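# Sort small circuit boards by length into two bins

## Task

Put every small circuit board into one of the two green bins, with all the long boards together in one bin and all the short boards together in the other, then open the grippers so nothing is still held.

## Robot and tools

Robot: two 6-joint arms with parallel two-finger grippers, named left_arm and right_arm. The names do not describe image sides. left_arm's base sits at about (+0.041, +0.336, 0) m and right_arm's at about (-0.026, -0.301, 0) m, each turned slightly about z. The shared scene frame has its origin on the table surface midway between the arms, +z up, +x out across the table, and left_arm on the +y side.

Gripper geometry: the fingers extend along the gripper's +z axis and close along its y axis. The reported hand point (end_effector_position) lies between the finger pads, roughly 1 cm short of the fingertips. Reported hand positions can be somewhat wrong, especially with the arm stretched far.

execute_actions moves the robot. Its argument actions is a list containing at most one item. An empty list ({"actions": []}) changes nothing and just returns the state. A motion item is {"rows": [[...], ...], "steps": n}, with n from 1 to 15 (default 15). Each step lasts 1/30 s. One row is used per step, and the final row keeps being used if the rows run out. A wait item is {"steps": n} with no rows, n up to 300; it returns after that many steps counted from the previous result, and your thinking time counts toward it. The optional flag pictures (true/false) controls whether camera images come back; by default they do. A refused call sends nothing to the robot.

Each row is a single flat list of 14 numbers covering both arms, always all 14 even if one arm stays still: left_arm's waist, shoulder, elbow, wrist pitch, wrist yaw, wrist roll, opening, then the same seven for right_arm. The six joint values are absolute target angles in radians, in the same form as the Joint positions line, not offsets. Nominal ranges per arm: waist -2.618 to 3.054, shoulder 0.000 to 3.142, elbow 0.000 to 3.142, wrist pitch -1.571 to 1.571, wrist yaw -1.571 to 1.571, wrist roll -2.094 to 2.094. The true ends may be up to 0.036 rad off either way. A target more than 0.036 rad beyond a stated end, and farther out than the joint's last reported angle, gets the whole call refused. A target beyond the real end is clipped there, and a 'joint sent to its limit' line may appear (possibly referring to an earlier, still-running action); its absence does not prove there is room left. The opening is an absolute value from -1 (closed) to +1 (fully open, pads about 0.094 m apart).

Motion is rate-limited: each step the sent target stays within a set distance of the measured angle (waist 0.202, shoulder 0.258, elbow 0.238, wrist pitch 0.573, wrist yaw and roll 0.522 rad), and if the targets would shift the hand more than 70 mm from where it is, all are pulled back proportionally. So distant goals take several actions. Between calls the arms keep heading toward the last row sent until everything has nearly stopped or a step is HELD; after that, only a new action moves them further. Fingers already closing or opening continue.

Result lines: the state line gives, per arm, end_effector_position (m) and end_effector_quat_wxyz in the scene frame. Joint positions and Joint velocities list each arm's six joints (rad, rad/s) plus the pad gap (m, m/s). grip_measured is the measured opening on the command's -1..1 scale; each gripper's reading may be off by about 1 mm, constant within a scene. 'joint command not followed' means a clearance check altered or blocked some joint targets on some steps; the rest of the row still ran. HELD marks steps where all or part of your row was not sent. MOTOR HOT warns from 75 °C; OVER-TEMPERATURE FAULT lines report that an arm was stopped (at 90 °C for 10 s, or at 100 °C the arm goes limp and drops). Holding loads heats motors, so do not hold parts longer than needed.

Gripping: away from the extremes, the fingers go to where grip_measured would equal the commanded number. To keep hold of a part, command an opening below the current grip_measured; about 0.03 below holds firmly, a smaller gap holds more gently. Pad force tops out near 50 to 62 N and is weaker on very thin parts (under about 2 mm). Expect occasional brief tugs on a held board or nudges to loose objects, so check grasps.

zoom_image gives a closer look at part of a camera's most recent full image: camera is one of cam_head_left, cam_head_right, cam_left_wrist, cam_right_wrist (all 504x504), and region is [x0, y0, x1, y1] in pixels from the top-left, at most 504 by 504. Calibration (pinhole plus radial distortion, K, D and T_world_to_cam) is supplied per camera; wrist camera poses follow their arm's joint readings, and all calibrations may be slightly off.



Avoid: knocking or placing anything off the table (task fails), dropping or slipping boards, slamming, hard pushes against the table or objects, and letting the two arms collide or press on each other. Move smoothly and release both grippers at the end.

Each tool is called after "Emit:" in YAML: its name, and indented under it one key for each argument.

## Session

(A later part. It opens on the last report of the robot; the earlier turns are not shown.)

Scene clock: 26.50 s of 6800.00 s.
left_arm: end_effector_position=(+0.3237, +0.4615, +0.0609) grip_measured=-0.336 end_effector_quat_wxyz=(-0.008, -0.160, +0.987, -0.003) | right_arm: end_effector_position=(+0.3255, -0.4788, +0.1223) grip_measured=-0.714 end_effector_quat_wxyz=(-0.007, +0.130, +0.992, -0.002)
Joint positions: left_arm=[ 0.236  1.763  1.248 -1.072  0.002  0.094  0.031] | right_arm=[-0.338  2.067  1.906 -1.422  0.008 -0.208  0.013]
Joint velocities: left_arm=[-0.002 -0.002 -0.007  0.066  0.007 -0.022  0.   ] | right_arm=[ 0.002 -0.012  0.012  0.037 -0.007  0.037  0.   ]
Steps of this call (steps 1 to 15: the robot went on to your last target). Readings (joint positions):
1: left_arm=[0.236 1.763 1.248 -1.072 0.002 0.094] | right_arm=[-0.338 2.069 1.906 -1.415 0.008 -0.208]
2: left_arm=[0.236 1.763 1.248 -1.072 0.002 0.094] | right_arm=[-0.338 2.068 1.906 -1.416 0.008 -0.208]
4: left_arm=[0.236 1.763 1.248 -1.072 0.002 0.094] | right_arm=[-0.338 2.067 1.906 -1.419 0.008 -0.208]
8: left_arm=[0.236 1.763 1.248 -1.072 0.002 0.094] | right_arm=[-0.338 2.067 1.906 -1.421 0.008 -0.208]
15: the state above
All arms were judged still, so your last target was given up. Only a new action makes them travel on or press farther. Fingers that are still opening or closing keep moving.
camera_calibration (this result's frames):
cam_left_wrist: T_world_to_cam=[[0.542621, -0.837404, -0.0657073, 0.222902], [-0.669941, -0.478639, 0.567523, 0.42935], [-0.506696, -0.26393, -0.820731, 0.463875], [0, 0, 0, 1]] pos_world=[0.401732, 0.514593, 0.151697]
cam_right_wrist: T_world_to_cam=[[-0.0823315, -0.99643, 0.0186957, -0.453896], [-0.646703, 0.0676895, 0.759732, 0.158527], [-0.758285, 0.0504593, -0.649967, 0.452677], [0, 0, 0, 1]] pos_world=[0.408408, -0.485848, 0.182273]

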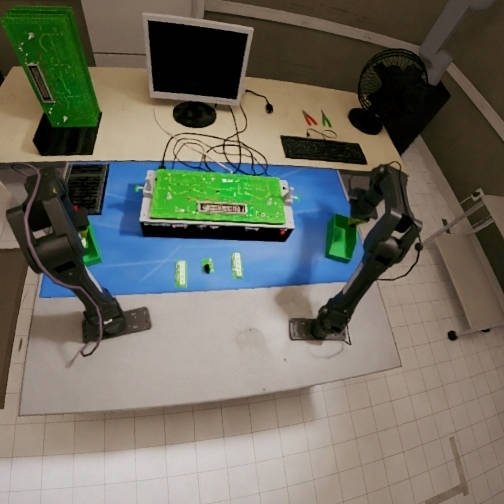

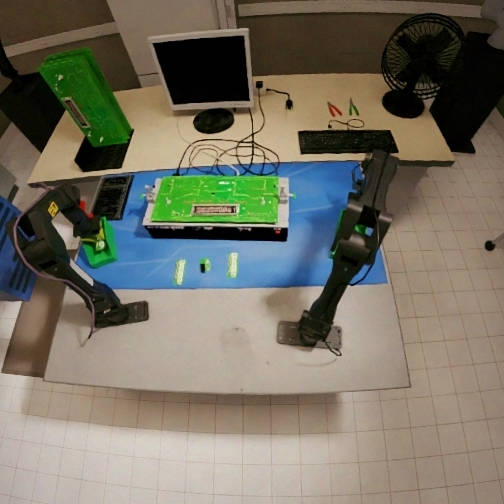

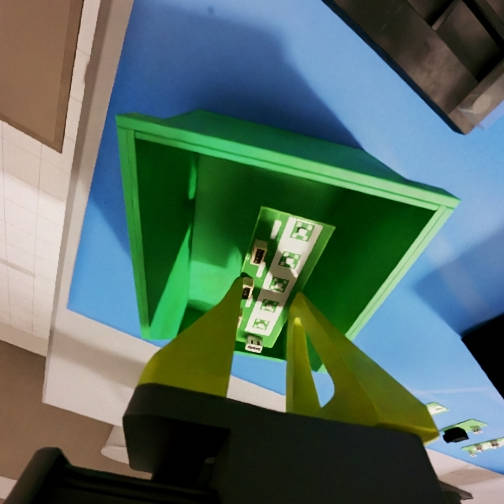

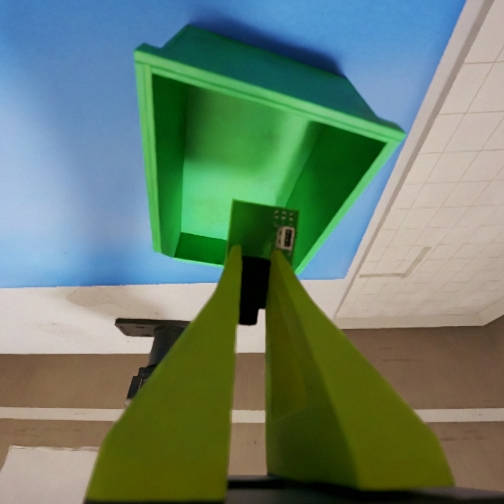

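Emit:
execute_actions:
  actions:
    - {"rows":[[0.25,1.725,1.10,-0.93,0,0.1,-0.355,-0.30,1.93,1.45,-1.08,0,-0.2,-0.76]]}
  pictures: false

Emit:
execute_actions:
  actions:
    - {"steps":10}

Scene clock: 28.10 s of 6800.00 s.
left_arm: end_effector_position=(+0.3071, +0.4567, +0.0340) grip_measured=-0.336 end_effector_quat_wxyz=(-0.009, -0.163, +0.986, -0.003) | right_arm: end_effector_position=(+0.2909, -0.4456, +0.0493) grip_measured=-0.714 end_effector_quat_wxyz=(-0.022, +0.112, +0.993, +0.009)
Joint positions: left_arm=[ 0.244  1.738  1.105 -0.958  0.002  0.094  0.031] | right_arm=[-0.303  1.948  1.44  -1.111 -0.003 -0.209  0.013]
Joint velocities: left_arm=[-0.007 -0.012  0.002  0.051 -0.007 -0.037  0.   ] | right_arm=[-0.002 -0.017  0.007  0.125  0.022  0.022 -0.001]
Steps of this call (steps 1 to 33: nothing new was sent; steps 34 to 48: all 15 steps of this action). Readings (joint positions):
34: left_arm=[0.236 1.757 1.229 -1.047 0.002 0.094] | right_arm=[-0.335 2.045 1.860 -1.367 0.008 -0.208]
35: left_arm=[0.238 1.744 1.193 -1.012 0.002 0.094] | right_arm=[-0.331 2.005 1.775 -1.289 0.008 -0.208]
37: left_arm=[0.241 1.738 1.138 -0.994 0.002 0.094] | right_arm=[-0.317 1.946 1.617 -1.208 0.008 -0.208]
41: left_arm=[0.244 1.738 1.105 -0.985 0.002 0.094] | right_arm=[-0.303 1.949 1.447 -1.168 0.005 -0.208]
48: the state above

Scene clock: 28.43 s of 6800.00 s.
left_arm: end_effector_position=(+0.3082, +0.4572, +0.0340) grip_measured=-0.336 end_effector_quat_wxyz=(-0.007, -0.163, +0.987, -0.003) | right_arm: end_effector_position=(+0.2934, -0.4468, +0.0492) grip_measured=-0.714 end_effector_quat_wxyz=(-0.017, +0.112, +0.994, +0.007)
Joint positions: left_arm=[ 0.244  1.738  1.105 -0.953  0.002  0.094  0.031] | right_arm=[-0.303  1.948  1.44  -1.1   -0.003 -0.209  0.013]
Joint velocities: left_arm=[-0.002 -0.017  0.002  0.037 -0.051  0.022 -0.001] | right_arm=[ 0.002 -0.012  0.007  0.022 -0.037  0.051 -0.001]
Steps of this call (steps 1 to 10: the robot went on to your last target). Readings (joint positions):
1: left_arm=[0.244 1.738 1.105 -0.956 0.002 0.094] | right_arm=[-0.303 1.948 1.440 -1.108 -0.003 -0.209]
2: left_arm=[0.244 1.738 1.105 -0.955 0.002 0.094] | right_arm=[-0.303 1.948 1.440 -1.106 -0.003 -0.209]
4: left_arm=[0.244 1.738 1.105 -0.954 0.002 0.094] | right_arm=[-0.303 1.948 1.440 -1.103 -0.003 -0.209]
8: left_arm=[0.244 1.738 1.105 -0.953 0.002 0.094] | right_arm=[-0.303 1.948 1.440 -1.100 -0.003 -0.209]
10: the state above
camera_calibration (this result's frames):
cam_left_wrist: T_world_to_cam=[[0.549403, -0.832989, -0.0654637, 0.22187], [-0.666875, -0.484345, 0.566293, 0.433887], [-0.503423, -0.267467, -0.8216, 0.433457], [0, 0, 0, 1]] pos_world=[0.385664, 0.510902, 0.124946]
cam_right_wrist: T_world_to_cam=[[-0.0474306, -0.998874, -0.000602066, -0.43361], [-0.635525, 0.0297123, 0.771508, 0.170311], [-0.770622, 0.0369757, -0.636219, 0.376223], [0, 0, 0, 1]] pos_world=[0.377596, -0.452093, 0.107703]

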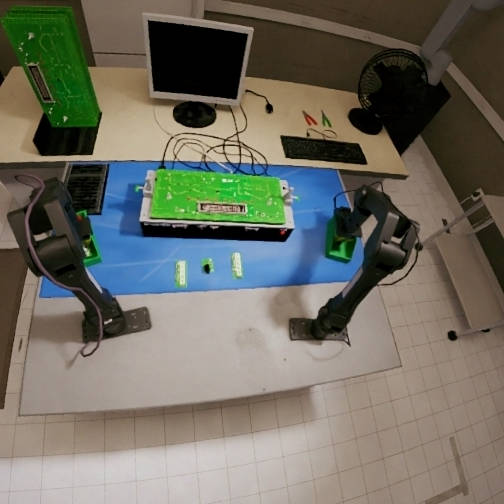

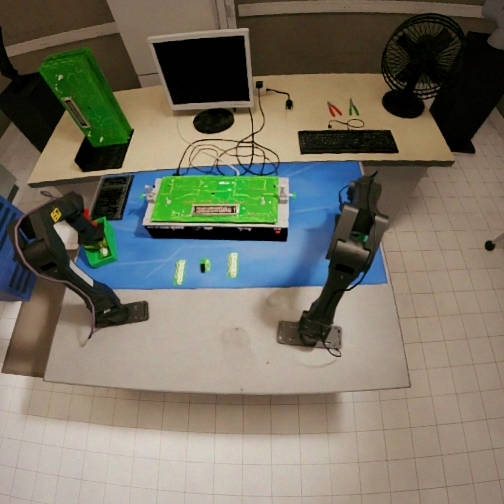

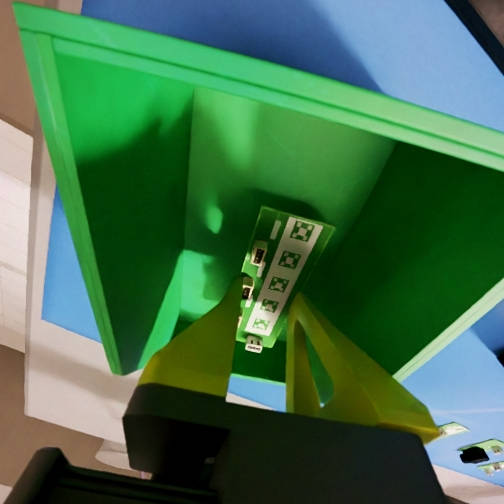

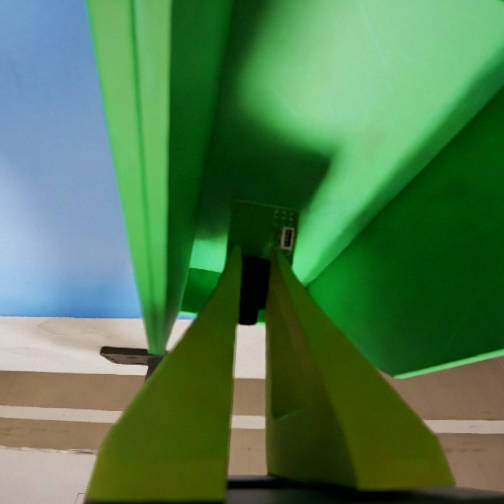

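Emit:
execute_actions:
  actions:
    - {"rows":[[0.25,1.725,1.10,-0.93,0,0.1,-0.1,-0.30,1.93,1.45,-1.08,0,-0.2,-0.35],[0.25,1.725,1.10,-0.93,0,0.1,-0.1,-0.30,1.93,1.45,-1.08,0,-0.2,-0.35],[0.25,1.725,1.10,-0.93,0,0.1,-0.1,-0.30,1.93,1.45,-1.08,0,-0.2,-0.35],[0.25,1.725,1.10,-0.93,0,0.1,-0.1,-0.30,1.93,1.45,-1.08,0,-0.2,-0.35],[0.25,1.725,1.10,-0.93,0,0.1,-0.1,-0.30,1.93,1.45,-1.08,0,-0.2,-0.35],[0.25,1.69,1.27,-1.16,0,0.1,-0.1,-0.30,1.9,1.6,-1.27,0,-0.2,-0.35],[0.25,1.69,1.27,-1.16,0,0.1,-0.1,-0.30,1.9,1.6,-1.27,0,-0.2,-0.35],[0.25,1.69,1.27,-1.16,0,0.1,-0.1,-0.30,1.9,1.6,-1.27,0,-0.2,-0.35],[0.25,1.64,1.43,-1.36,0,0.1,-0.1,-0.30,1.88,1.75,-1.44,0,-0.2,-0.35]]}
  pictures: false

Emit:
execute_actions:
  actions:
    - {"rows":[[-1.113,1.54,1.31,-1.34,0,-0.935,0.3,-0.3,1.55,1.33,-1.36,0,0.9,0.3]]}
  pictures: false

Emit:
execute_actions:
  actions:
    - {"rows":[[-1.113,1.54,1.31,-1.34,0,-0.935,0.3,0.5,1.55,1.33,-1.36,0,0.9,0.3]],"steps":10}
  pictures: false

Emit:
execute_actions:
  actions:
    - {"rows":[[-1.113,1.595,0.965,-0.91,0,-0.935,0.3,0.5,1.55,1.33,-1.36,0,0.9,0.3]]}
  pictures: false

Emit:
execute_actions:
  actions:
    - {"steps":12}

Scene clock: 32.23 s of 6800.00 s.
left_arm: end_effector_position=(+0.3272, +0.4668, +0.1429) grip_measured=-0.103 end_effector_quat_wxyz=(+0.050, -0.164, +0.985, +0.014) | right_arm: end_effector_position=(+0.3118, -0.4561, +0.1484) grip_measured=-0.352 end_effector_quat_wxyz=(+0.040, +0.112, +0.993, -0.014)
Joint positions: left_arm=[ 0.245  1.633  1.425 -1.258 -0.002  0.094  0.042] | right_arm=[-0.303  1.879  1.742 -1.349  0.001 -0.208  0.03 ]
Joint velocities: left_arm=[-0.012 -0.276  0.12  -0.462 -0.022 -0.037 -0.001] | right_arm=[-0.007 -0.217  0.095 -0.491  0.007  0.037 -0.   ]
Steps of this call (steps 1 to 30: the robot went on to your last target; steps 31 to 90: nothing new was sent; then 0.30 s passed at rest; steps 91 to 105: all 15 steps of this action). Readings (joint positions):
91: left_arm=[0.244 1.738 1.105 -0.952 0.001 0.094] | right_arm=[-0.303 1.948 1.440 -1.099 -0.003 -0.208]
92: left_arm=[0.244 1.738 1.105 -0.952 0.001 0.094] | right_arm=[-0.303 1.948 1.440 -1.098 -0.002 -0.208]
94: left_arm=[0.245 1.738 1.105 -0.951 -0.001 0.094] | right_arm=[-0.303 1.948 1.440 -1.098 -0.000 -0.208]
98: left_arm=[0.245 1.732 1.189 -1.057 -0.002 0.094] | right_arm=[-0.303 1.948 1.525 -1.181 0.001 -0.208]
105: the state above

Scene clock: 32.73 s of 6800.00 s.
left_arm: end_effector_position=(+0.2696, +0.1795, +0.1354) grip_measured=+0.297 end_effector_quat_wxyz=(+0.009, -0.132, +0.991, -0.012) | right_arm: end_effector_position=(+0.2103, -0.4090, +0.1401) grip_measured=+0.298 end_effector_quat_wxyz=(-0.013, +0.585, +0.811, -0.003)
Joint positions: left_arm=[-0.781  1.562  1.327 -1.306  0.006 -0.867  0.061] | right_arm=[-0.303  1.55   1.333 -1.38   0.     0.817  0.061]
Joint velocities: left_arm=[-2.059  0.012 -0.002 -0.007 -0.066 -0.476  0.001] | right_arm=[ 0.002 -0.027 -0.002  0.037 -0.051  0.535  0.001]
Steps of this call (steps 1 to 15: all 15 steps of this action). Readings (joint positions):
1: left_arm=[0.224 1.616 1.412 -1.261 -0.012 0.019] | right_arm=[-0.303 1.840 1.698 -1.323 0.000 -0.133]
2: left_arm=[0.177 1.594 1.384 -1.264 -0.020 -0.082] | right_arm=[-0.303 1.776 1.608 -1.298 0.000 -0.037]
4: left_arm=[0.035 1.566 1.343 -1.292 -0.015 -0.280] | right_arm=[-0.303 1.636 1.445 -1.319 0.000 0.155]
8: left_arm=[-0.263 1.562 1.327 -1.306 -0.003 -0.637] | right_arm=[-0.303 1.546 1.341 -1.384 0.000 0.536]
15: the state above

Scene clock: 33.07 s of 6800.00 s.
left_arm: end_effector_position=(+0.2001, +0.1125, +0.1354) grip_measured=+0.297 end_effector_quat_wxyz=(-0.003, +0.012, +1.000, -0.014) | right_arm: end_effector_position=(+0.2336, -0.2419, +0.1400) grip_measured=+0.298 end_effector_quat_wxyz=(+0.001, +0.324, +0.946, -0.002)
Joint positions: left_arm=[-1.122  1.562  1.327 -1.316  0.021 -0.919  0.061] | right_arm=[ 0.352  1.55   1.333 -1.355  0.004  0.882  0.061]
Joint velocities: left_arm=[ 0.071 -0.007 -0.002 -0.022 -0.051 -0.037 -0.   ] | right_arm=[ 2.029 -0.002 -0.007 -0.007  0.022  0.066 -0.   ]
Steps of this call (steps 1 to 10: all 10 steps of this action). Readings (joint positions):
1: left_arm=[-0.855 1.562 1.327 -1.306 0.006 -0.879] | right_arm=[-0.281 1.550 1.333 -1.380 0.012 0.833]
2: left_arm=[-0.929 1.562 1.327 -1.306 0.007 -0.888] | right_arm=[-0.229 1.550 1.333 -1.378 0.019 0.845]
4: left_arm=[-1.062 1.562 1.327 -1.306 0.013 -0.901] | right_arm=[-0.087 1.550 1.333 -1.369 0.016 0.862]
8: left_arm=[-1.130 1.562 1.327 -1.312 0.025 -0.915] | right_arm=[0.206 1.550 1.333 -1.357 0.007 0.878]
10: the state above

Scene clock: 33.57 s of 6800.00 s.
left_arm: end_effector_position=(+0.1891, +0.1310, +0.0310) grip_measured=+0.297 end_effector_quat_wxyz=(-0.015, +0.007, +1.000, +0.008) | right_arm: end_effector_position=(+0.2207, -0.1998, +0.1400) grip_measured=+0.298 end_effector_quat_wxyz=(-0.003, +0.253, +0.967, +0.004)
Joint positions: left_arm=[-1.119  1.613  0.952 -0.942  0.015 -0.927  0.061] | right_arm=[ 0.508  1.55   1.333 -1.354 -0.01   0.89   0.061]
Joint velocities: left_arm=[ 0.002  0.012  0.012  0.11  -0.007  0.007  0.001] | right_arm=[-0.007  0.002 -0.022  0.051  0.007 -0.066 -0.   ]
Steps of this call (steps 1 to 15: all 15 steps of this action). Readings (joint positions):
1: left_arm=[-1.120 1.558 1.295 -1.265 0.018 -0.922] | right_arm=[0.420 1.550 1.333 -1.354 0.000 0.883]
2: left_arm=[-1.119 1.549 1.234 -1.180 0.015 -0.922] | right_arm=[0.470 1.550 1.333 -1.354 -0.007 0.884]
4: left_arm=[-1.119 1.564 1.096 -1.063 0.015 -0.923] | right_arm=[0.512 1.550 1.333 -1.354 -0.016 0.885]
8: left_arm=[-1.119 1.615 0.954 -1.005 0.015 -0.926] | right_arm=[0.509 1.550 1.333 -1.354 -0.012 0.888]
15: the state above

Scene clock: 33.97 s of 6800.00 s.
left_arm: end_effector_position=(+0.1914, +0.1279, +0.0309) grip_measured=+0.297 end_effector_quat_wxyz=(-0.011, +0.007, +1.000, +0.002) | right_arm: end_effector_position=(+0.2207, -0.1999, +0.1400) grip_measured=+0.298 end_effector_quat_wxyz=(-0.003, +0.253, +0.967, +0.004)
Joint positions: left_arm=[-1.119  1.613  0.952 -0.926  0.015 -0.927  0.061] | right_arm=[ 0.508  1.55   1.333 -1.354 -0.01   0.89   0.061]
Joint velocities: left_arm=[-0.017  0.002 -0.012 -0.066  0.051  0.051  0.001] | right_arm=[-0.002 -0.022  0.007 -0.022  0.007  0.081 -0.001]
Steps of this call (steps 1 to 12: the robot went on to your last target). Readings (joint positions):
1: left_arm=[-1.119 1.613 0.952 -0.938 0.015 -0.927] | right_arm=[0.508 1.550 1.333 -1.354 -0.010 0.890]
2: left_arm=[-1.119 1.613 0.952 -0.935 0.015 -0.927] | right_arm=[0.508 1.550 1.333 -1.354 -0.010 0.890]
4: left_arm=[-1.119 1.613 0.952 -0.931 0.015 -0.927] | right_arm=[0.508 1.550 1.333 -1.354 -0.010 0.890]
8: left_arm=[-1.119 1.613 0.952 -0.927 0.015 -0.927] | right_arm=[0.508 1.550 1.333 -1.354 -0.010 0.890]
12: the state above
camera_calibration (this result's frames):
cam_left_wrist: T_world_to_cam=[[0.237978, -0.968423, -0.0743142, 0.0887185], [-0.786738, -0.237067, 0.56995, 0.189425], [-0.56957, -0.0771695, -0.818312, 0.272273], [0, 0, 0, 1]] pos_world=[0.282994, 0.151835, 0.121435]
cam_right_wrist: T_world_to_cam=[[-0.32858, -0.944435, 0.00881511, -0.118795], [-0.617696, 0.221946, 0.754448, 0.0835509], [-0.714484, 0.242452, -0.6563, 0.400307], [0, 0, 0, 1]] pos_world=[0.298588, -0.227794, 0.200734]

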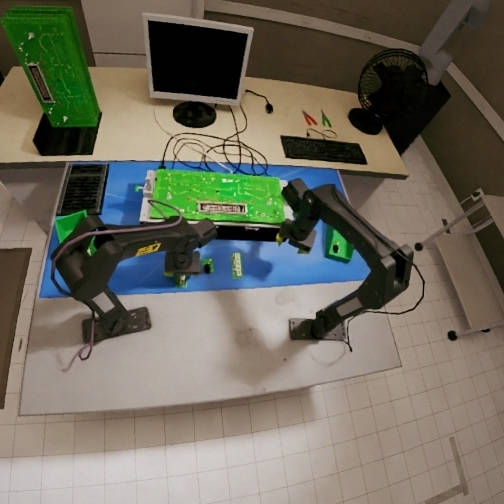

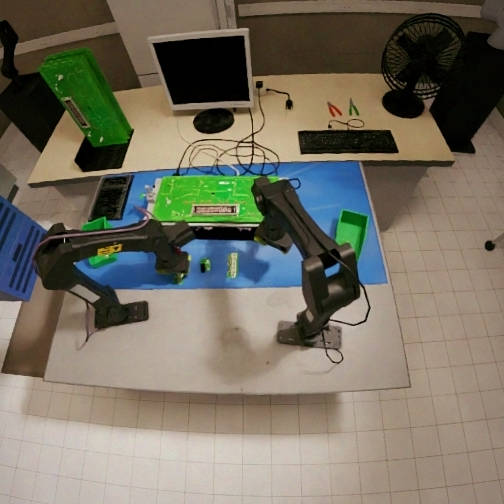

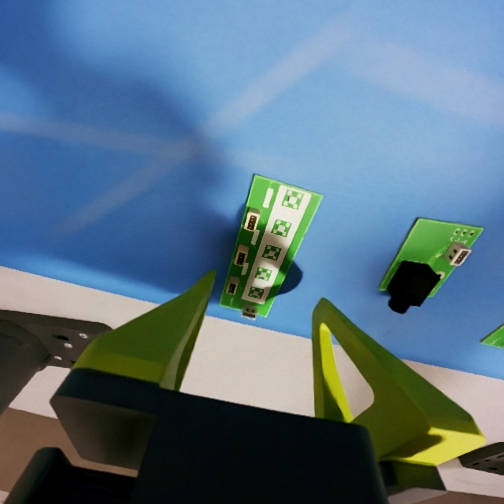

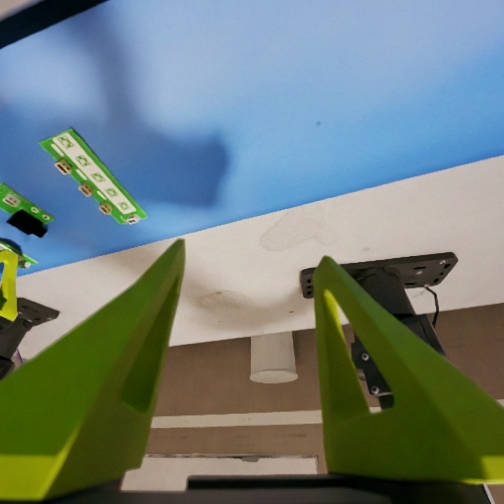

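Emit:
execute_actions:
  actions:
    - {"rows":[[-1.07,1.61,0.95,-0.91,0,-0.89,0.3,0.5,1.55,1.33,-1.36,0,0.9,0.3],[-1.07,1.61,0.95,-0.91,0,-0.89,0.3,0.5,1.55,1.33,-1.36,0,0.9,0.3],[-1.07,1.61,0.95,-0.91,0,-0.89,0.3,0.5,1.55,1.33,-1.36,0,0.9,0.3],[-1.07,1.61,0.95,-0.88,0,-0.89,0.3,0.5,1.55,1.33,-1.36,0,0.9,0.3],[-1.07,1.63,0.92,-0.85,0,-0.89,0.3,0.5,1.55,1.33,-1.36,0,0.9,0.3],[-1.07,1.63,0.92,-0.83,0,-0.89,0.3,0.5,1.55,1.33,-1.36,0,0.9,0.3],[-1.07,1.64,0.90,-0.81,0,-0.89,0.3,0.5,1.55,1.33,-1.36,0,0.9,0.3],[-1.07,1.64,0.90,-0.80,0,-0.89,0.3,0.5,1.55,1.33,-1.36,0,0.9,0.3],[-1.07,1.655,0.875,-0.80,0,-0.89,0.3,0.5,1.55,1.33,-1.36,0,0.9,0.3]]}

Scene clock: 36.10 s of 6800.00 s.
left_arm: end_effector_position=(+0.2035, +0.1326, +0.0129) grip_measured=+0.298 end_effector_quat_wxyz=(-0.003, -0.002, +1.000, -0.006) | right_arm: end_effector_position=(+0.2207, -0.1999, +0.1400) grip_measured=+0.298 end_effector_quat_wxyz=(-0.003, +0.253, +0.967, +0.004)
Joint positions: left_arm=[-1.073  1.639  0.9   -0.826  0.012 -0.899  0.061] | right_arm=[ 0.508  1.55   1.333 -1.354 -0.01   0.89   0.061]
Joint velocities: left_arm=[ 0.002 -0.002 -0.002 -0.037 -0.037  0.095 -0.001] | right_arm=[ 0.002  0.002 -0.012  0.007  0.007 -0.037 -0.001]
Steps of this call (steps 1 to 30: the robot went on to your last target; steps 31 to 49: nothing new was sent; steps 50 to 64: all 15 steps of this action). Readings (joint positions):
50: left_arm=[-1.114 1.613 0.952 -0.925 0.016 -0.922] | right_arm=[0.508 1.550 1.333 -1.354 -0.010 0.890]
51: left_arm=[-1.104 1.613 0.952 -0.925 0.017 -0.917] | right_arm=[0.508 1.550 1.333 -1.354 -0.010 0.890]
53: left_arm=[-1.082 1.613 0.952 -0.922 0.015 -0.911] | right_arm=[0.508 1.550 1.333 -1.354 -0.010 0.890]
57: left_arm=[-1.073 1.617 0.934 -0.870 0.013 -0.903] | right_arm=[0.508 1.550 1.333 -1.354 -0.010 0.890]
64: the state above
camera_calibration (this result's frames):
cam_left_wrist: T_world_to_cam=[[0.256297, -0.965032, -0.054998, 0.0846388], [-0.791185, -0.242132, 0.561604, 0.21196], [-0.555283, -0.100424, -0.825576, 0.265036], [0, 0, 0, 1]] pos_world=[0.293177, 0.159617, 0.104425]
cam_right_wrist: T_world_to_cam=[[-0.32858, -0.944435, 0.00881511, -0.118795], [-0.617696, 0.221946, 0.754448, 0.0835509], [-0.714484, 0.242452, -0.6563, 0.400307], [0, 0, 0, 1]] pos_world=[0.298588, -0.227794, 0.200734]

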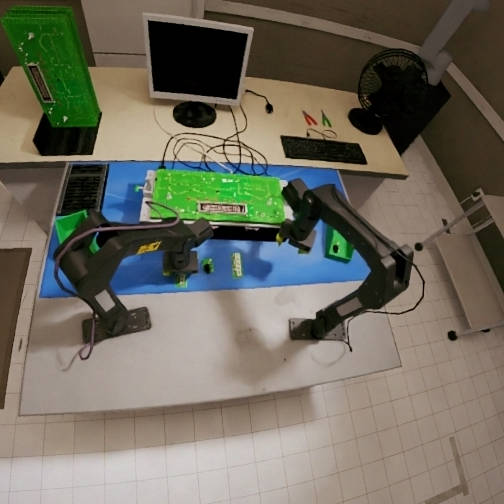

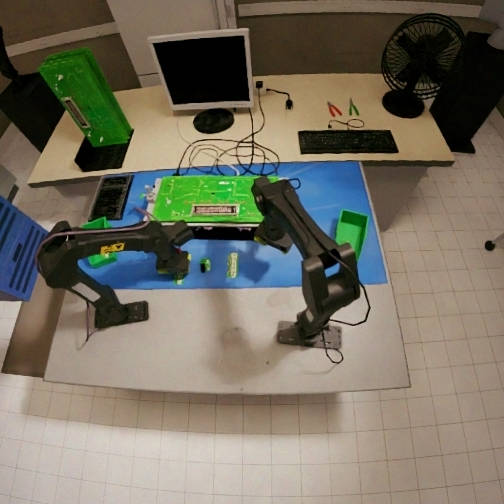

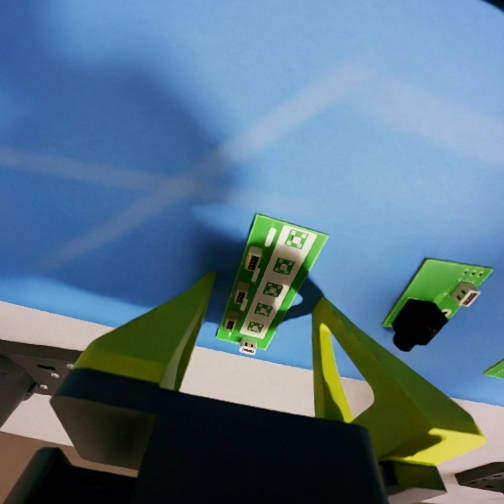

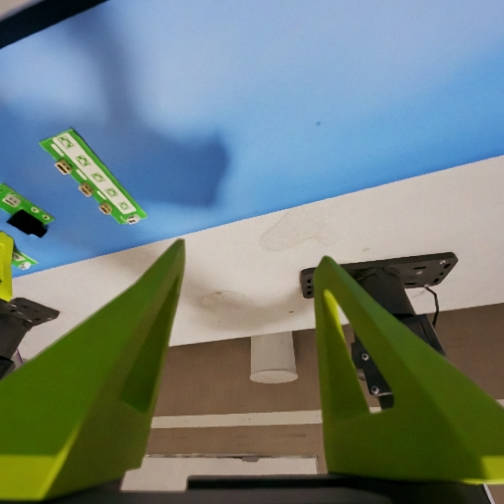

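Emit:
execute_actions:
  actions:
    - {"rows":[[-1.07,1.655,0.875,-0.82,0,-0.89,0.2,0.5,1.55,1.33,-1.36,0,0.9,0.3],[-1.07,1.655,0.875,-0.82,0,-0.89,0.1,0.5,1.55,1.33,-1.36,0,0.9,0.3],[-1.07,1.655,0.875,-0.82,0,-0.89,0.05,0.5,1.55,1.33,-1.36,0,0.9,0.3],[-1.07,1.655,0.875,-0.82,0,-0.89,0,0.5,1.55,1.33,-1.36,0,0.9,0.3],[-1.07,1.655,0.875,-0.82,0,-0.89,-0.05,0.5,1.55,1.33,-1.36,0,0.9,0.3],[-1.07,1.655,0.875,-0.82,0,-0.89,-0.1,0.5,1.55,1.33,-1.36,0,0.9,0.3],[-1.07,1.655,0.875,-0.82,0,-0.89,-0.14,0.5,1.55,1.33,-1.36,0,0.9,0.3],[-1.07,1.655,0.875,-0.82,0,-0.89,-0.18,0.5,1.55,1.33,-1.36,0,0.9,0.3],[-1.07,1.655,0.875,-0.82,0,-0.89,-0.22,0.5,1.55,1.33,-1.36,0,0.9,0.3],[-1.07,1.655,0.875,-0.82,0,-0.89,-0.26,0.5,1.55,1.33,-1.36,0,0.9,0.3],[-1.07,1.655,0.875,-0.82,0,-0.89,-0.29,0.5,1.55,1.33,-1.36,0,0.9,0.3],[-1.07,1.655,0.875,-0.82,0,-0.89,-0.32,0.5,1.55,1.33,-1.36,0,0.9,0.3],[-1.07,1.655,0.875,-0.82,0,-0.89,-0.345,0.5,1.55,1.33,-1.36,0,0.9,0.3]]}
  pictures: false

Emit:
execute_actions:
  actions:
    - {"rows":[[-1.07,1.62,0.93,-0.88,0,-0.89,-0.345,0.5,1.55,1.33,-1.36,0,0.9,0.3],[-1.07,1.60,0.97,-0.94,0,-0.89,-0.345,0.5,1.55,1.33,-1.36,0,0.9,0.3],[-1.07,1.59,1.02,-1.0,0,-0.89,-0.345,0.5,1.55,1.33,-1.36,0,0.9,0.3],[-1.07,1.58,1.08,-1.08,0,-0.89,-0.345,0.5,1.55,1.33,-1.36,0,0.9,0.3],[-1.07,1.57,1.14,-1.15,0,-0.89,-0.345,0.5,1.55,1.33,-1.36,0,0.9,0.3],[-1.07,1.56,1.2,-1.22,0,-0.89,-0.345,0.5,1.55,1.33,-1.36,0,0.9,0.3],[-1.07,1.55,1.26,-1.29,0,-0.89,-0.345,0.5,1.55,1.33,-1.36,0,0.9,0.3],[-1.07,1.52,1.31,-1.37,0,-0.89,-0.345,0.5,1.55,1.33,-1.36,0,0.9,0.3]]}

Scene clock: 39.53 s of 6800.00 s.
left_arm: end_effector_position=(+0.2038, +0.1311, +0.0129) grip_measured=-0.328 end_effector_quat_wxyz=(-0.003, -0.001, +1.000, -0.009) | right_arm: end_effector_position=(+0.2207, -0.1999, +0.1400) grip_measured=+0.298 end_effector_quat_wxyz=(-0.003, +0.253, +0.967, +0.004)
Joint positions: left_arm=[-1.073  1.639  0.9   -0.821  0.016 -0.897  0.032] | right_arm=[ 0.508  1.55   1.333 -1.354 -0.01   0.89   0.061]
Joint velocities: left_arm=[ 0.002 -0.002  0.002 -0.037  0.051  0.007 -0.   ] | right_arm=[ 0.007  0.002 -0.007 -0.051 -0.022  0.007  0.002]
Steps of this call (steps 1 to 15: the robot went on to your last target; steps 16 to 88: nothing new was sent; steps 89 to 103: all 15 steps of this action). Readings (joint positions):
89: left_arm=[-1.073 1.639 0.900 -0.824 0.014 -0.898] | right_arm=[0.508 1.550 1.333 -1.354 -0.010 0.890]
90: left_arm=[-1.073 1.639 0.900 -0.821 0.016 -0.897] | right_arm=[0.508 1.550 1.333 -1.354 -0.010 0.890]
92: left_arm=[-1.073 1.639 0.900 -0.821 0.016 -0.897] | right_arm=[0.508 1.550 1.333 -1.354 -0.010 0.890]
96: left_arm=[-1.073 1.639 0.900 -0.821 0.016 -0.897] | right_arm=[0.508 1.550 1.333 -1.354 -0.010 0.890]
103: the state above

Scene clock: 40.03 s of 6800.00 s.
left_arm: end_effector_position=(+0.2136, +0.1197, +0.1455) grip_measured=-0.328 end_effector_quat_wxyz=(+0.022, -0.001, +0.999, -0.038) | right_arm: end_effector_position=(+0.2207, -0.1999, +0.1400) grip_measured=+0.298 end_effector_quat_wxyz=(-0.003, +0.253, +0.967, +0.004)
Joint positions: left_arm=[-1.073  1.508  1.311 -1.286  0.013 -0.896  0.032] | right_arm=[ 0.508  1.55   1.333 -1.354 -0.01   0.89   0.061]
Joint velocities: left_arm=[-0.002  0.1    0.012 -0.623  0.037  0.022 -0.   ] | right_arm=[ 0.002  0.007  0.012  0.037 -0.022 -0.022 -0.001]
Steps of this call (steps 1 to 15: all 15 steps of this action). Readings (joint positions):
1: left_arm=[-1.073 1.639 0.900 -0.823 0.016 -0.897] | right_arm=[0.508 1.550 1.333 -1.354 -0.010 0.890]
2: left_arm=[-1.073 1.638 0.906 -0.837 0.016 -0.897] | right_arm=[0.508 1.550 1.333 -1.354 -0.010 0.890]
4: left_arm=[-1.073 1.634 0.952 -0.913 0.016 -0.897] | right_arm=[0.508 1.550 1.333 -1.354 -0.010 0.890]
8: left_arm=[-1.073 1.599 1.174 -1.109 0.016 -0.897] | right_arm=[0.508 1.550 1.333 -1.354 -0.010 0.890]
15: the state above
camera_calibration (this result's frames):
cam_left_wrist: T_world_to_cam=[[0.254901, -0.966737, 0.0210809, 0.0662698], [-0.819713, -0.204468, 0.535036, 0.147828], [-0.512929, -0.153661, -0.844566, 0.378926], [0, 0, 0, 1]] pos_world=[0.298646, 0.152518, 0.239538]
cam_right_wrist: T_world_to_cam=[[-0.32858, -0.944435, 0.00881511, -0.118795], [-0.617696, 0.221946, 0.754448, 0.0835509], [-0.714484, 0.242452, -0.6563, 0.400307], [0, 0, 0, 1]] pos_world=[0.298588, -0.227794, 0.200734]

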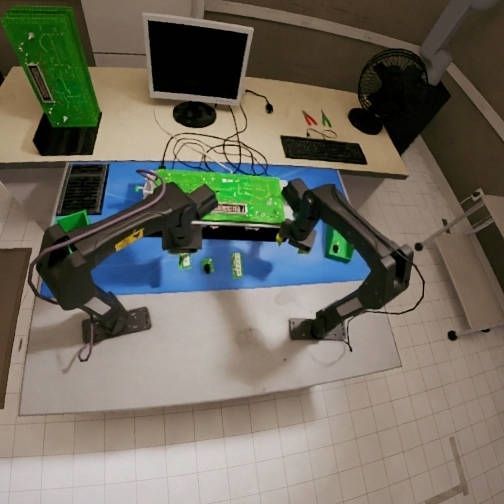

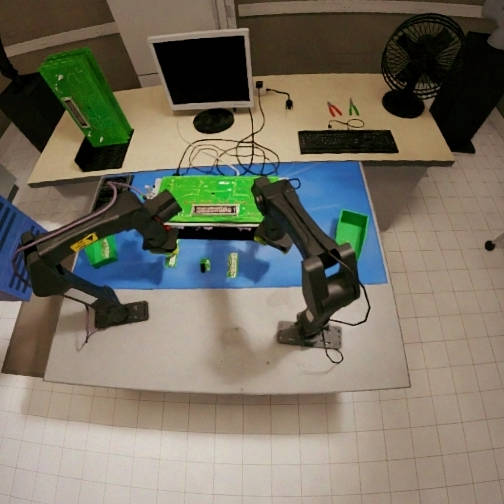

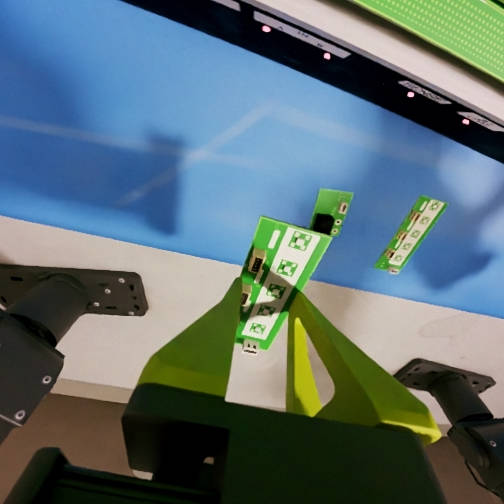

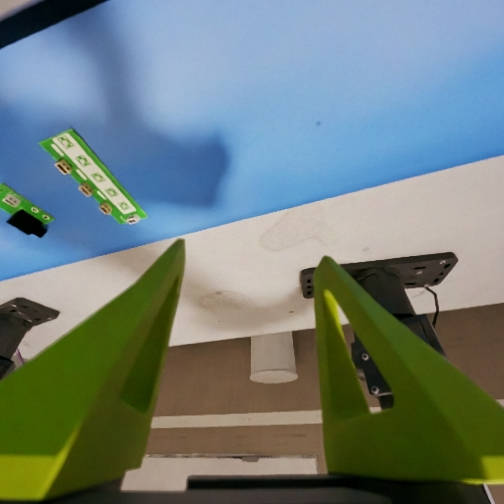

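Emit:
execute_actions:
  actions:
    - {"rows":[[0.25,1.36,1.17,-1.39,0,0.1,-0.35,1.102,1.55,1.33,-1.36,0,0.9,0.0]]}
  pictures: false

Emit:
execute_actions:
  actions:
    - {"rows":[[0.25,1.64,1.43,-1.36,0,0.1,-0.35,1.102,2.18,1.89,-1.26,0,0.9,0.0]]}
  pictures: false

Emit:
execute_actions:
  actions:
    - {"rows":[[0.25,1.70,1.27,-1.13,0,0.1,-0.35,1.102,2.18,1.89,-1.26,0,0.9,0.0],[0.25,1.70,1.27,-1.13,0,0.1,-0.35,1.102,2.18,1.89,-1.26,0,0.9,0.0],[0.25,1.70,1.27,-1.13,0,0.1,-0.35,1.102,2.18,1.89,-1.26,0,0.9,0.0],[0.25,1.70,1.27,-1.13,0,0.1,-0.35,1.102,2.18,1.89,-1.26,0,0.9,0.0],[0.25,1.72,1.13,-0.96,0,0.1,-0.35,1.102,2.18,1.89,-1.26,0,0.9,0.0]]}
  pictures: false

Emit:
execute_actions:
  actions:
    - {"steps":8}

Scene clock: 42.33 s of 6800.00 s.
left_arm: end_effector_position=(+0.2625, +0.3701, +0.1419) grip_measured=-0.332 end_effector_quat_wxyz=(+0.005, -0.057, +0.998, -0.003) | right_arm: end_effector_position=(+0.1200, -0.0772, +0.1400) grip_measured=+0.002 end_effector_quat_wxyz=(-0.004, -0.044, +0.999, +0.004)
Joint positions: left_arm=[-0.027  1.379  1.188 -1.37   0.007  0.038  0.031] | right_arm=[ 1.111  1.55   1.333 -1.352 -0.012  0.892  0.047]
Joint velocities: left_arm=[ 2.093 -0.007 -0.012 -0.022 -0.037  0.374  0.   ] | right_arm=[ 0.017 -0.007 -0.007 -0.022  0.081 -0.022  0.   ]
Steps of this call (steps 1 to 30: the robot went on to your last target; steps 31 to 54: nothing new was sent; steps 55 to 69: all 15 steps of this action). Readings (joint positions):
55: left_arm=[-1.049 1.495 1.291 -1.339 0.024 -0.820] | right_arm=[0.531 1.550 1.333 -1.354 0.003 0.891]
56: left_arm=[-0.995 1.461 1.251 -1.328 0.031 -0.717] | right_arm=[0.582 1.550 1.333 -1.354 0.013 0.892]
58: left_arm=[-0.845 1.404 1.198 -1.352 0.024 -0.522] | right_arm=[0.724 1.550 1.333 -1.353 0.010 0.892]
62: left_arm=[-0.544 1.379 1.188 -1.370 0.014 -0.174] | right_arm=[1.012 1.550 1.333 -1.352 0.002 0.892]
69: the state above

Scene clock: 42.83 s of 6800.00 s.
left_arm: end_effector_position=(+0.3012, +0.4594, +0.1307) grip_measured=-0.332 end_effector_quat_wxyz=(-0.014, -0.172, +0.985, -0.001) | right_arm: end_effector_position=(+0.2061, +0.0506, +0.0472) grip_measured=+0.002 end_effector_quat_wxyz=(-0.017, -0.044, +0.999, -0.014)
Joint positions: left_arm=[ 0.257  1.656  1.406 -1.348 -0.004  0.09   0.031] | right_arm=[ 1.111  2.23   1.863 -1.247 -0.01   0.892  0.047]
Joint velocities: left_arm=[ 0.002  0.007 -0.002  0.007 -0.022  0.022 -0.001] | right_arm=[-0.002 -0.178  0.002 -0.051 -0.022 -0.066  0.   ]
Steps of this call (steps 1 to 15: all 15 steps of this action). Readings (joint positions):
1: left_arm=[0.043 1.406 1.216 -1.393 0.004 0.047] | right_arm=[1.111 1.578 1.364 -1.374 -0.011 0.892]
2: left_arm=[0.105 1.461 1.277 -1.417 0.004 0.054] | right_arm=[1.111 1.635 1.432 -1.390 -0.011 0.892]
4: left_arm=[0.204 1.576 1.379 -1.386 0.002 0.067] | right_arm=[1.111 1.774 1.573 -1.358 -0.011 0.892]
8: left_arm=[0.260 1.657 1.406 -1.346 -0.006 0.080] | right_arm=[1.111 2.073 1.833 -1.290 -0.010 0.892]
15: the state above

Scene clock: 43.33 s of 6800.00 s.
left_arm: end_effector_position=(+0.3012, +0.4591, +0.0411) grip_measured=-0.333 end_effector_quat_wxyz=(-0.021, -0.171, +0.985, -0.004) | right_arm: end_effector_position=(+0.2072, +0.0521, +0.0582) grip_measured=+0.002 end_effector_quat_wxyz=(-0.008, -0.044, +0.999, -0.003)
Joint positions: left_arm=[ 0.257  1.733  1.128 -1.009 -0.003  0.092  0.031] | right_arm=[ 1.111  2.203  1.863 -1.247 -0.01   0.892  0.047]
Joint velocities: left_arm=[-0.012  0.012 -0.012  0.183 -0.051  0.022  0.   ] | right_arm=[-0.012 -0.002 -0.002  0.007 -0.051  0.022 -0.   ]
Steps of this call (steps 1 to 15: all 15 steps of this action). Readings (joint positions):
1: left_arm=[0.257 1.656 1.389 -1.323 -0.004 0.090] | right_arm=[1.111 2.224 1.863 -1.247 -0.010 0.892]
2: left_arm=[0.257 1.656 1.361 -1.283 -0.004 0.091] | right_arm=[1.111 2.218 1.863 -1.247 -0.010 0.892]
4: left_arm=[0.257 1.677 1.309 -1.233 -0.004 0.092] | right_arm=[1.111 2.207 1.863 -1.247 -0.010 0.892]
8: left_arm=[0.257 1.713 1.159 -1.085 -0.004 0.092] | right_arm=[1.111 2.203 1.863 -1.247 -0.010 0.892]
15: the state above

Scene clock: 43.60 s of 6800.00 s.
left_arm: end_effector_position=(+0.3066, +0.4616, +0.0409) grip_measured=-0.333 end_effector_quat_wxyz=(-0.009, -0.171, +0.985, -0.001) | right_arm: end_effector_position=(+0.2072, +0.0521, +0.0582) grip_measured=+0.002 end_effector_quat_wxyz=(-0.008, -0.044, +0.999, -0.003)
Joint positions: left_arm=[ 0.257  1.733  1.128 -0.985 -0.003  0.092  0.031] | right_arm=[ 1.111  2.203  1.863 -1.247 -0.01   0.892  0.047]
Joint velocities: left_arm=[ 0.007 -0.002 -0.017  0.066  0.022  0.007 -0.   ] | right_arm=[ 0.007 -0.007  0.007 -0.037  0.081  0.066 -0.001]
Steps of this call (steps 1 to 8: the robot went on to your last target). Readings (joint positions):
1: left_arm=[0.257 1.733 1.128 -1.003 -0.003 0.092] | right_arm=[1.111 2.203 1.863 -1.247 -0.010 0.892]
2: left_arm=[0.257 1.733 1.128 -0.997 -0.003 0.092] | right_arm=[1.111 2.203 1.863 -1.247 -0.010 0.892]
4: left_arm=[0.257 1.733 1.128 -0.991 -0.003 0.092] | right_arm=[1.111 2.203 1.863 -1.247 -0.010 0.892]
8: the state above
camera_calibration (this result's frames):
cam_left_wrist: T_world_to_cam=[[0.560972, -0.824786, -0.0709828, 0.219791], [-0.656669, -0.495556, 0.568516, 0.432922], [-0.50408, -0.272309, -0.819604, 0.441863], [0, 0, 0, 1]] pos_world=[0.383724, 0.516141, 0.131631]
cam_right_wrist: T_world_to_cam=[[0.262628, -0.964709, 0.0190763, -0.0065651], [-0.628443, -0.156015, 0.762049, 0.102535], [-0.732179, -0.212124, -0.647238, 0.302706], [0, 0, 0, 1]] pos_world=[0.287796, 0.0738747, 0.117912]

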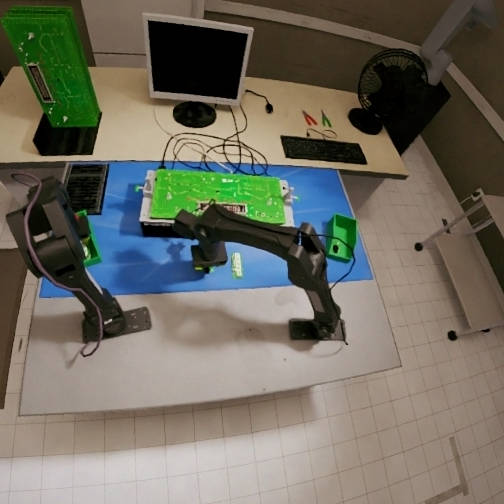

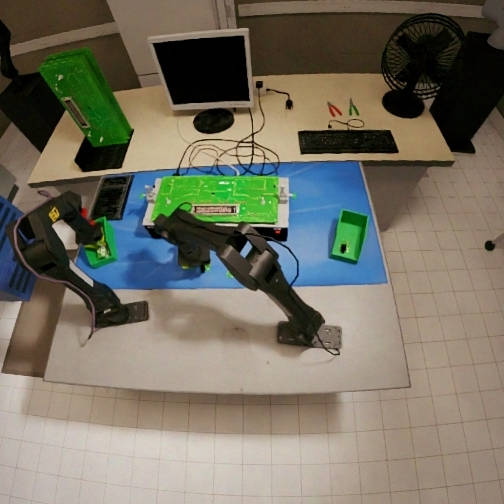

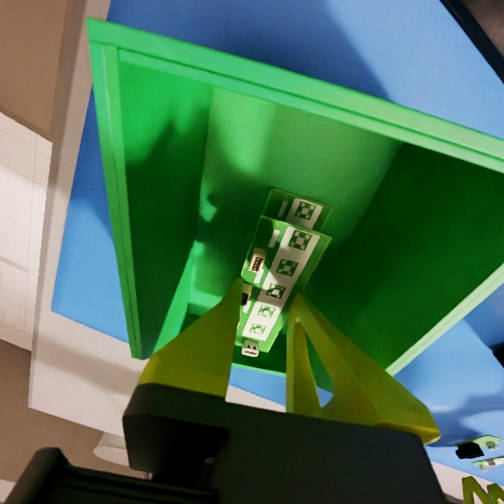

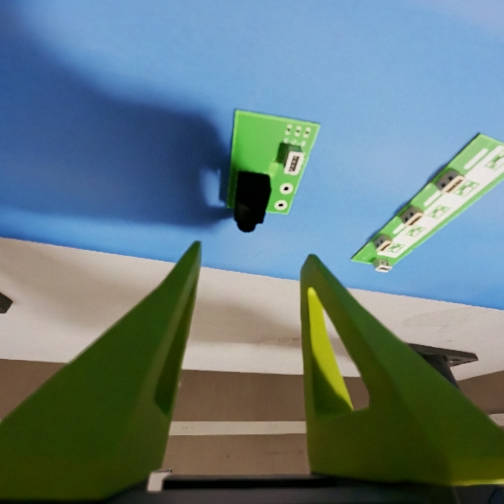

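Emit:
execute_actions:
  actions:
    - {"rows":[[0.25,1.72,1.13,-0.96,0,0.1,-0.1,1.087,2.2,1.86,-1.2,0,0.88,-0.35],[0.25,1.72,1.13,-0.96,0,0.1,-0.1,1.087,2.2,1.86,-1.2,0,0.88,-0.35],[0.25,1.72,1.13,-0.96,0,0.1,-0.1,1.087,2.2,1.86,-1.2,0,0.88,-0.35],[0.25,1.72,1.13,-0.96,0,0.1,-0.1,1.087,2.2,1.86,-1.18,0,0.88,-0.35],[0.25,1.72,1.13,-0.96,0,0.1,-0.1,1.087,2.21,1.83,-1.15,0,0.88,-0.35],[0.25,1.69,1.27,-1.16,0,0.1,-0.1,1.087,2.21,1.83,-1.14,0,0.88,-0.35],[0.25,1.69,1.27,-1.16,0,0.1,-0.1,1.087,2.22,1.81,-1.12,0,0.88,-0.35],[0.25,1.69,1.27,-1.16,0,0.1,-0.1,1.087,2.22,1.81,-1.11,0,0.88,-0.35],[0.25,1.64,1.43,-1.38,0,0.1,-0.1,1.087,2.23,1.797,-1.11,0,0.88,-0.35]]}
  pictures: false

Emit:
execute_actions:
  actions:
    - {"steps":8}

Scene clock: 46.17 s of 6800.00 s.
left_arm: end_effector_position=(+0.3202, +0.4680, +0.1415) grip_measured=-0.103 end_effector_quat_wxyz=(+0.038, -0.170, +0.985, +0.012) | right_arm: end_effector_position=(+0.2162, +0.0512, +0.0256) grip_measured=-0.348 end_effector_quat_wxyz=(-0.008, -0.036, +0.999, -0.004)
Joint positions: left_arm=[ 0.257  1.635  1.423 -1.28  -0.003  0.093  0.042] | right_arm=[ 1.093  2.242  1.797 -1.141 -0.008  0.89   0.031]
Joint velocities: left_arm=[-0.022 -0.256  0.115 -0.535 -0.007 -0.022  0.   ] | right_arm=[ 0.007  0.032 -0.012  0.037 -0.081 -0.007  0.001]
Steps of this call (steps 1 to 30: the robot went on to your last target; steps 31 to 62: nothing new was sent; steps 63 to 77: all 15 steps of this action). Readings (joint positions):
63: left_arm=[0.257 1.733 1.128 -0.982 -0.003 0.093] | right_arm=[1.110 2.203 1.863 -1.245 -0.010 0.892]
64: left_arm=[0.257 1.733 1.128 -0.982 -0.003 0.093] | right_arm=[1.108 2.203 1.863 -1.240 -0.010 0.891]
66: left_arm=[0.257 1.733 1.128 -0.982 -0.003 0.093] | right_arm=[1.101 2.203 1.863 -1.230 -0.010 0.891]
70: left_arm=[0.257 1.727 1.198 -1.071 -0.003 0.093] | right_arm=[1.093 2.207 1.834 -1.178 -0.008 0.891]
77: the state above

Scene clock: 46.43 s of 6800.00 s.
left_arm: end_effector_position=(+0.3033, +0.4601, +0.1418) grip_measured=-0.103 end_effector_quat_wxyz=(+0.003, -0.170, +0.985, +0.002) | right_arm: end_effector_position=(+0.2176, +0.0533, +0.0253) grip_measured=-0.348 end_effector_quat_wxyz=(-0.005, -0.036, +0.999, +0.000)
Joint positions: left_arm=[ 0.257  1.633  1.425 -1.357 -0.003  0.093  0.042] | right_arm=[ 1.093  2.242  1.796 -1.13  -0.008  0.89   0.031]
Joint velocities: left_arm=[ 0.012  0.012  0.002 -0.125  0.022  0.022 -0.001] | right_arm=[ 0.002 -0.002 -0.002  0.007 -0.051 -0.081 -0.001]
Steps of this call (steps 1 to 8: the robot went on to your last target). Readings (joint positions):
1: left_arm=[0.257 1.629 1.425 -1.296 -0.003 0.093] | right_arm=[1.093 2.242 1.796 -1.139 -0.008 0.890]
2: left_arm=[0.257 1.629 1.425 -1.312 -0.003 0.093] | right_arm=[1.093 2.242 1.796 -1.137 -0.008 0.890]
4: left_arm=[0.257 1.633 1.425 -1.335 -0.003 0.093] | right_arm=[1.093 2.242 1.796 -1.133 -0.008 0.890]
8: the state above
camera_calibration (this result's frames):
cam_left_wrist: T_world_to_cam=[[0.562208, -0.824279, -0.0669752, 0.226357], [-0.669416, -0.501141, 0.548398, 0.381954], [-0.485597, -0.263479, -0.833531, 0.514758], [0, 0, 0, 1]] pos_world=[0.378391, 0.513622, 0.234765]
cam_right_wrist: T_world_to_cam=[[0.247037, -0.968913, 0.0134619, -0.00375929], [-0.636269, -0.151716, 0.756402, 0.13595], [-0.730845, -0.195425, -0.653968, 0.288267], [0, 0, 0, 1]] pos_world=[0.298109, 0.073318, 0.0857351]

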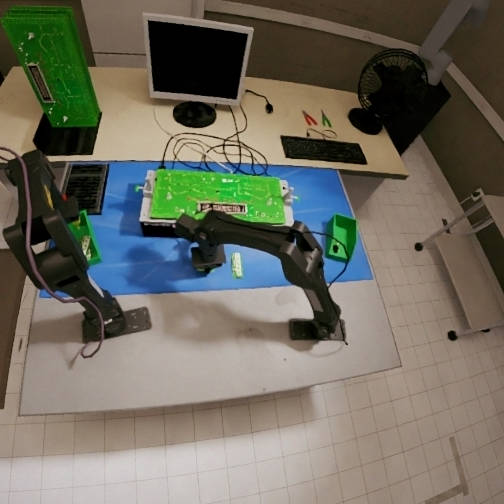

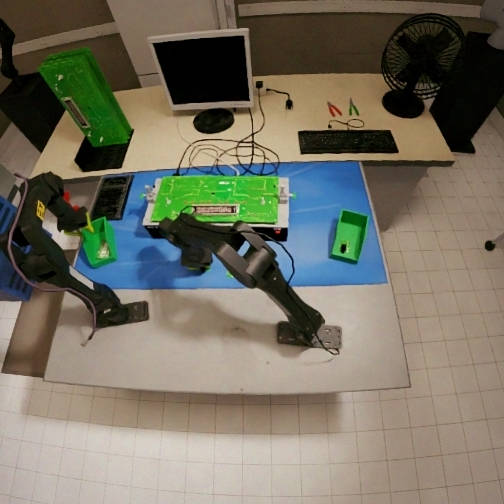

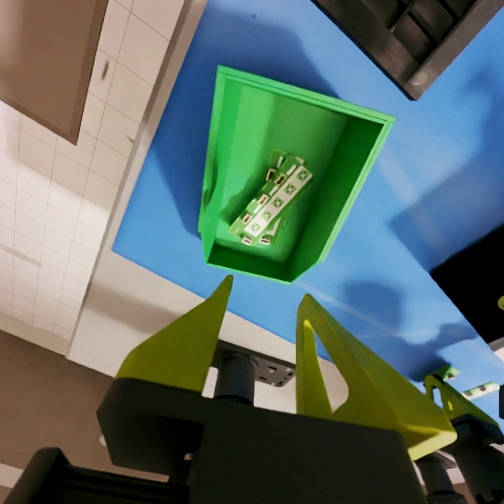

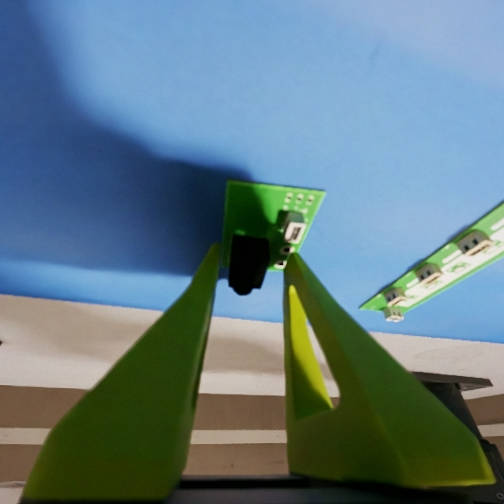

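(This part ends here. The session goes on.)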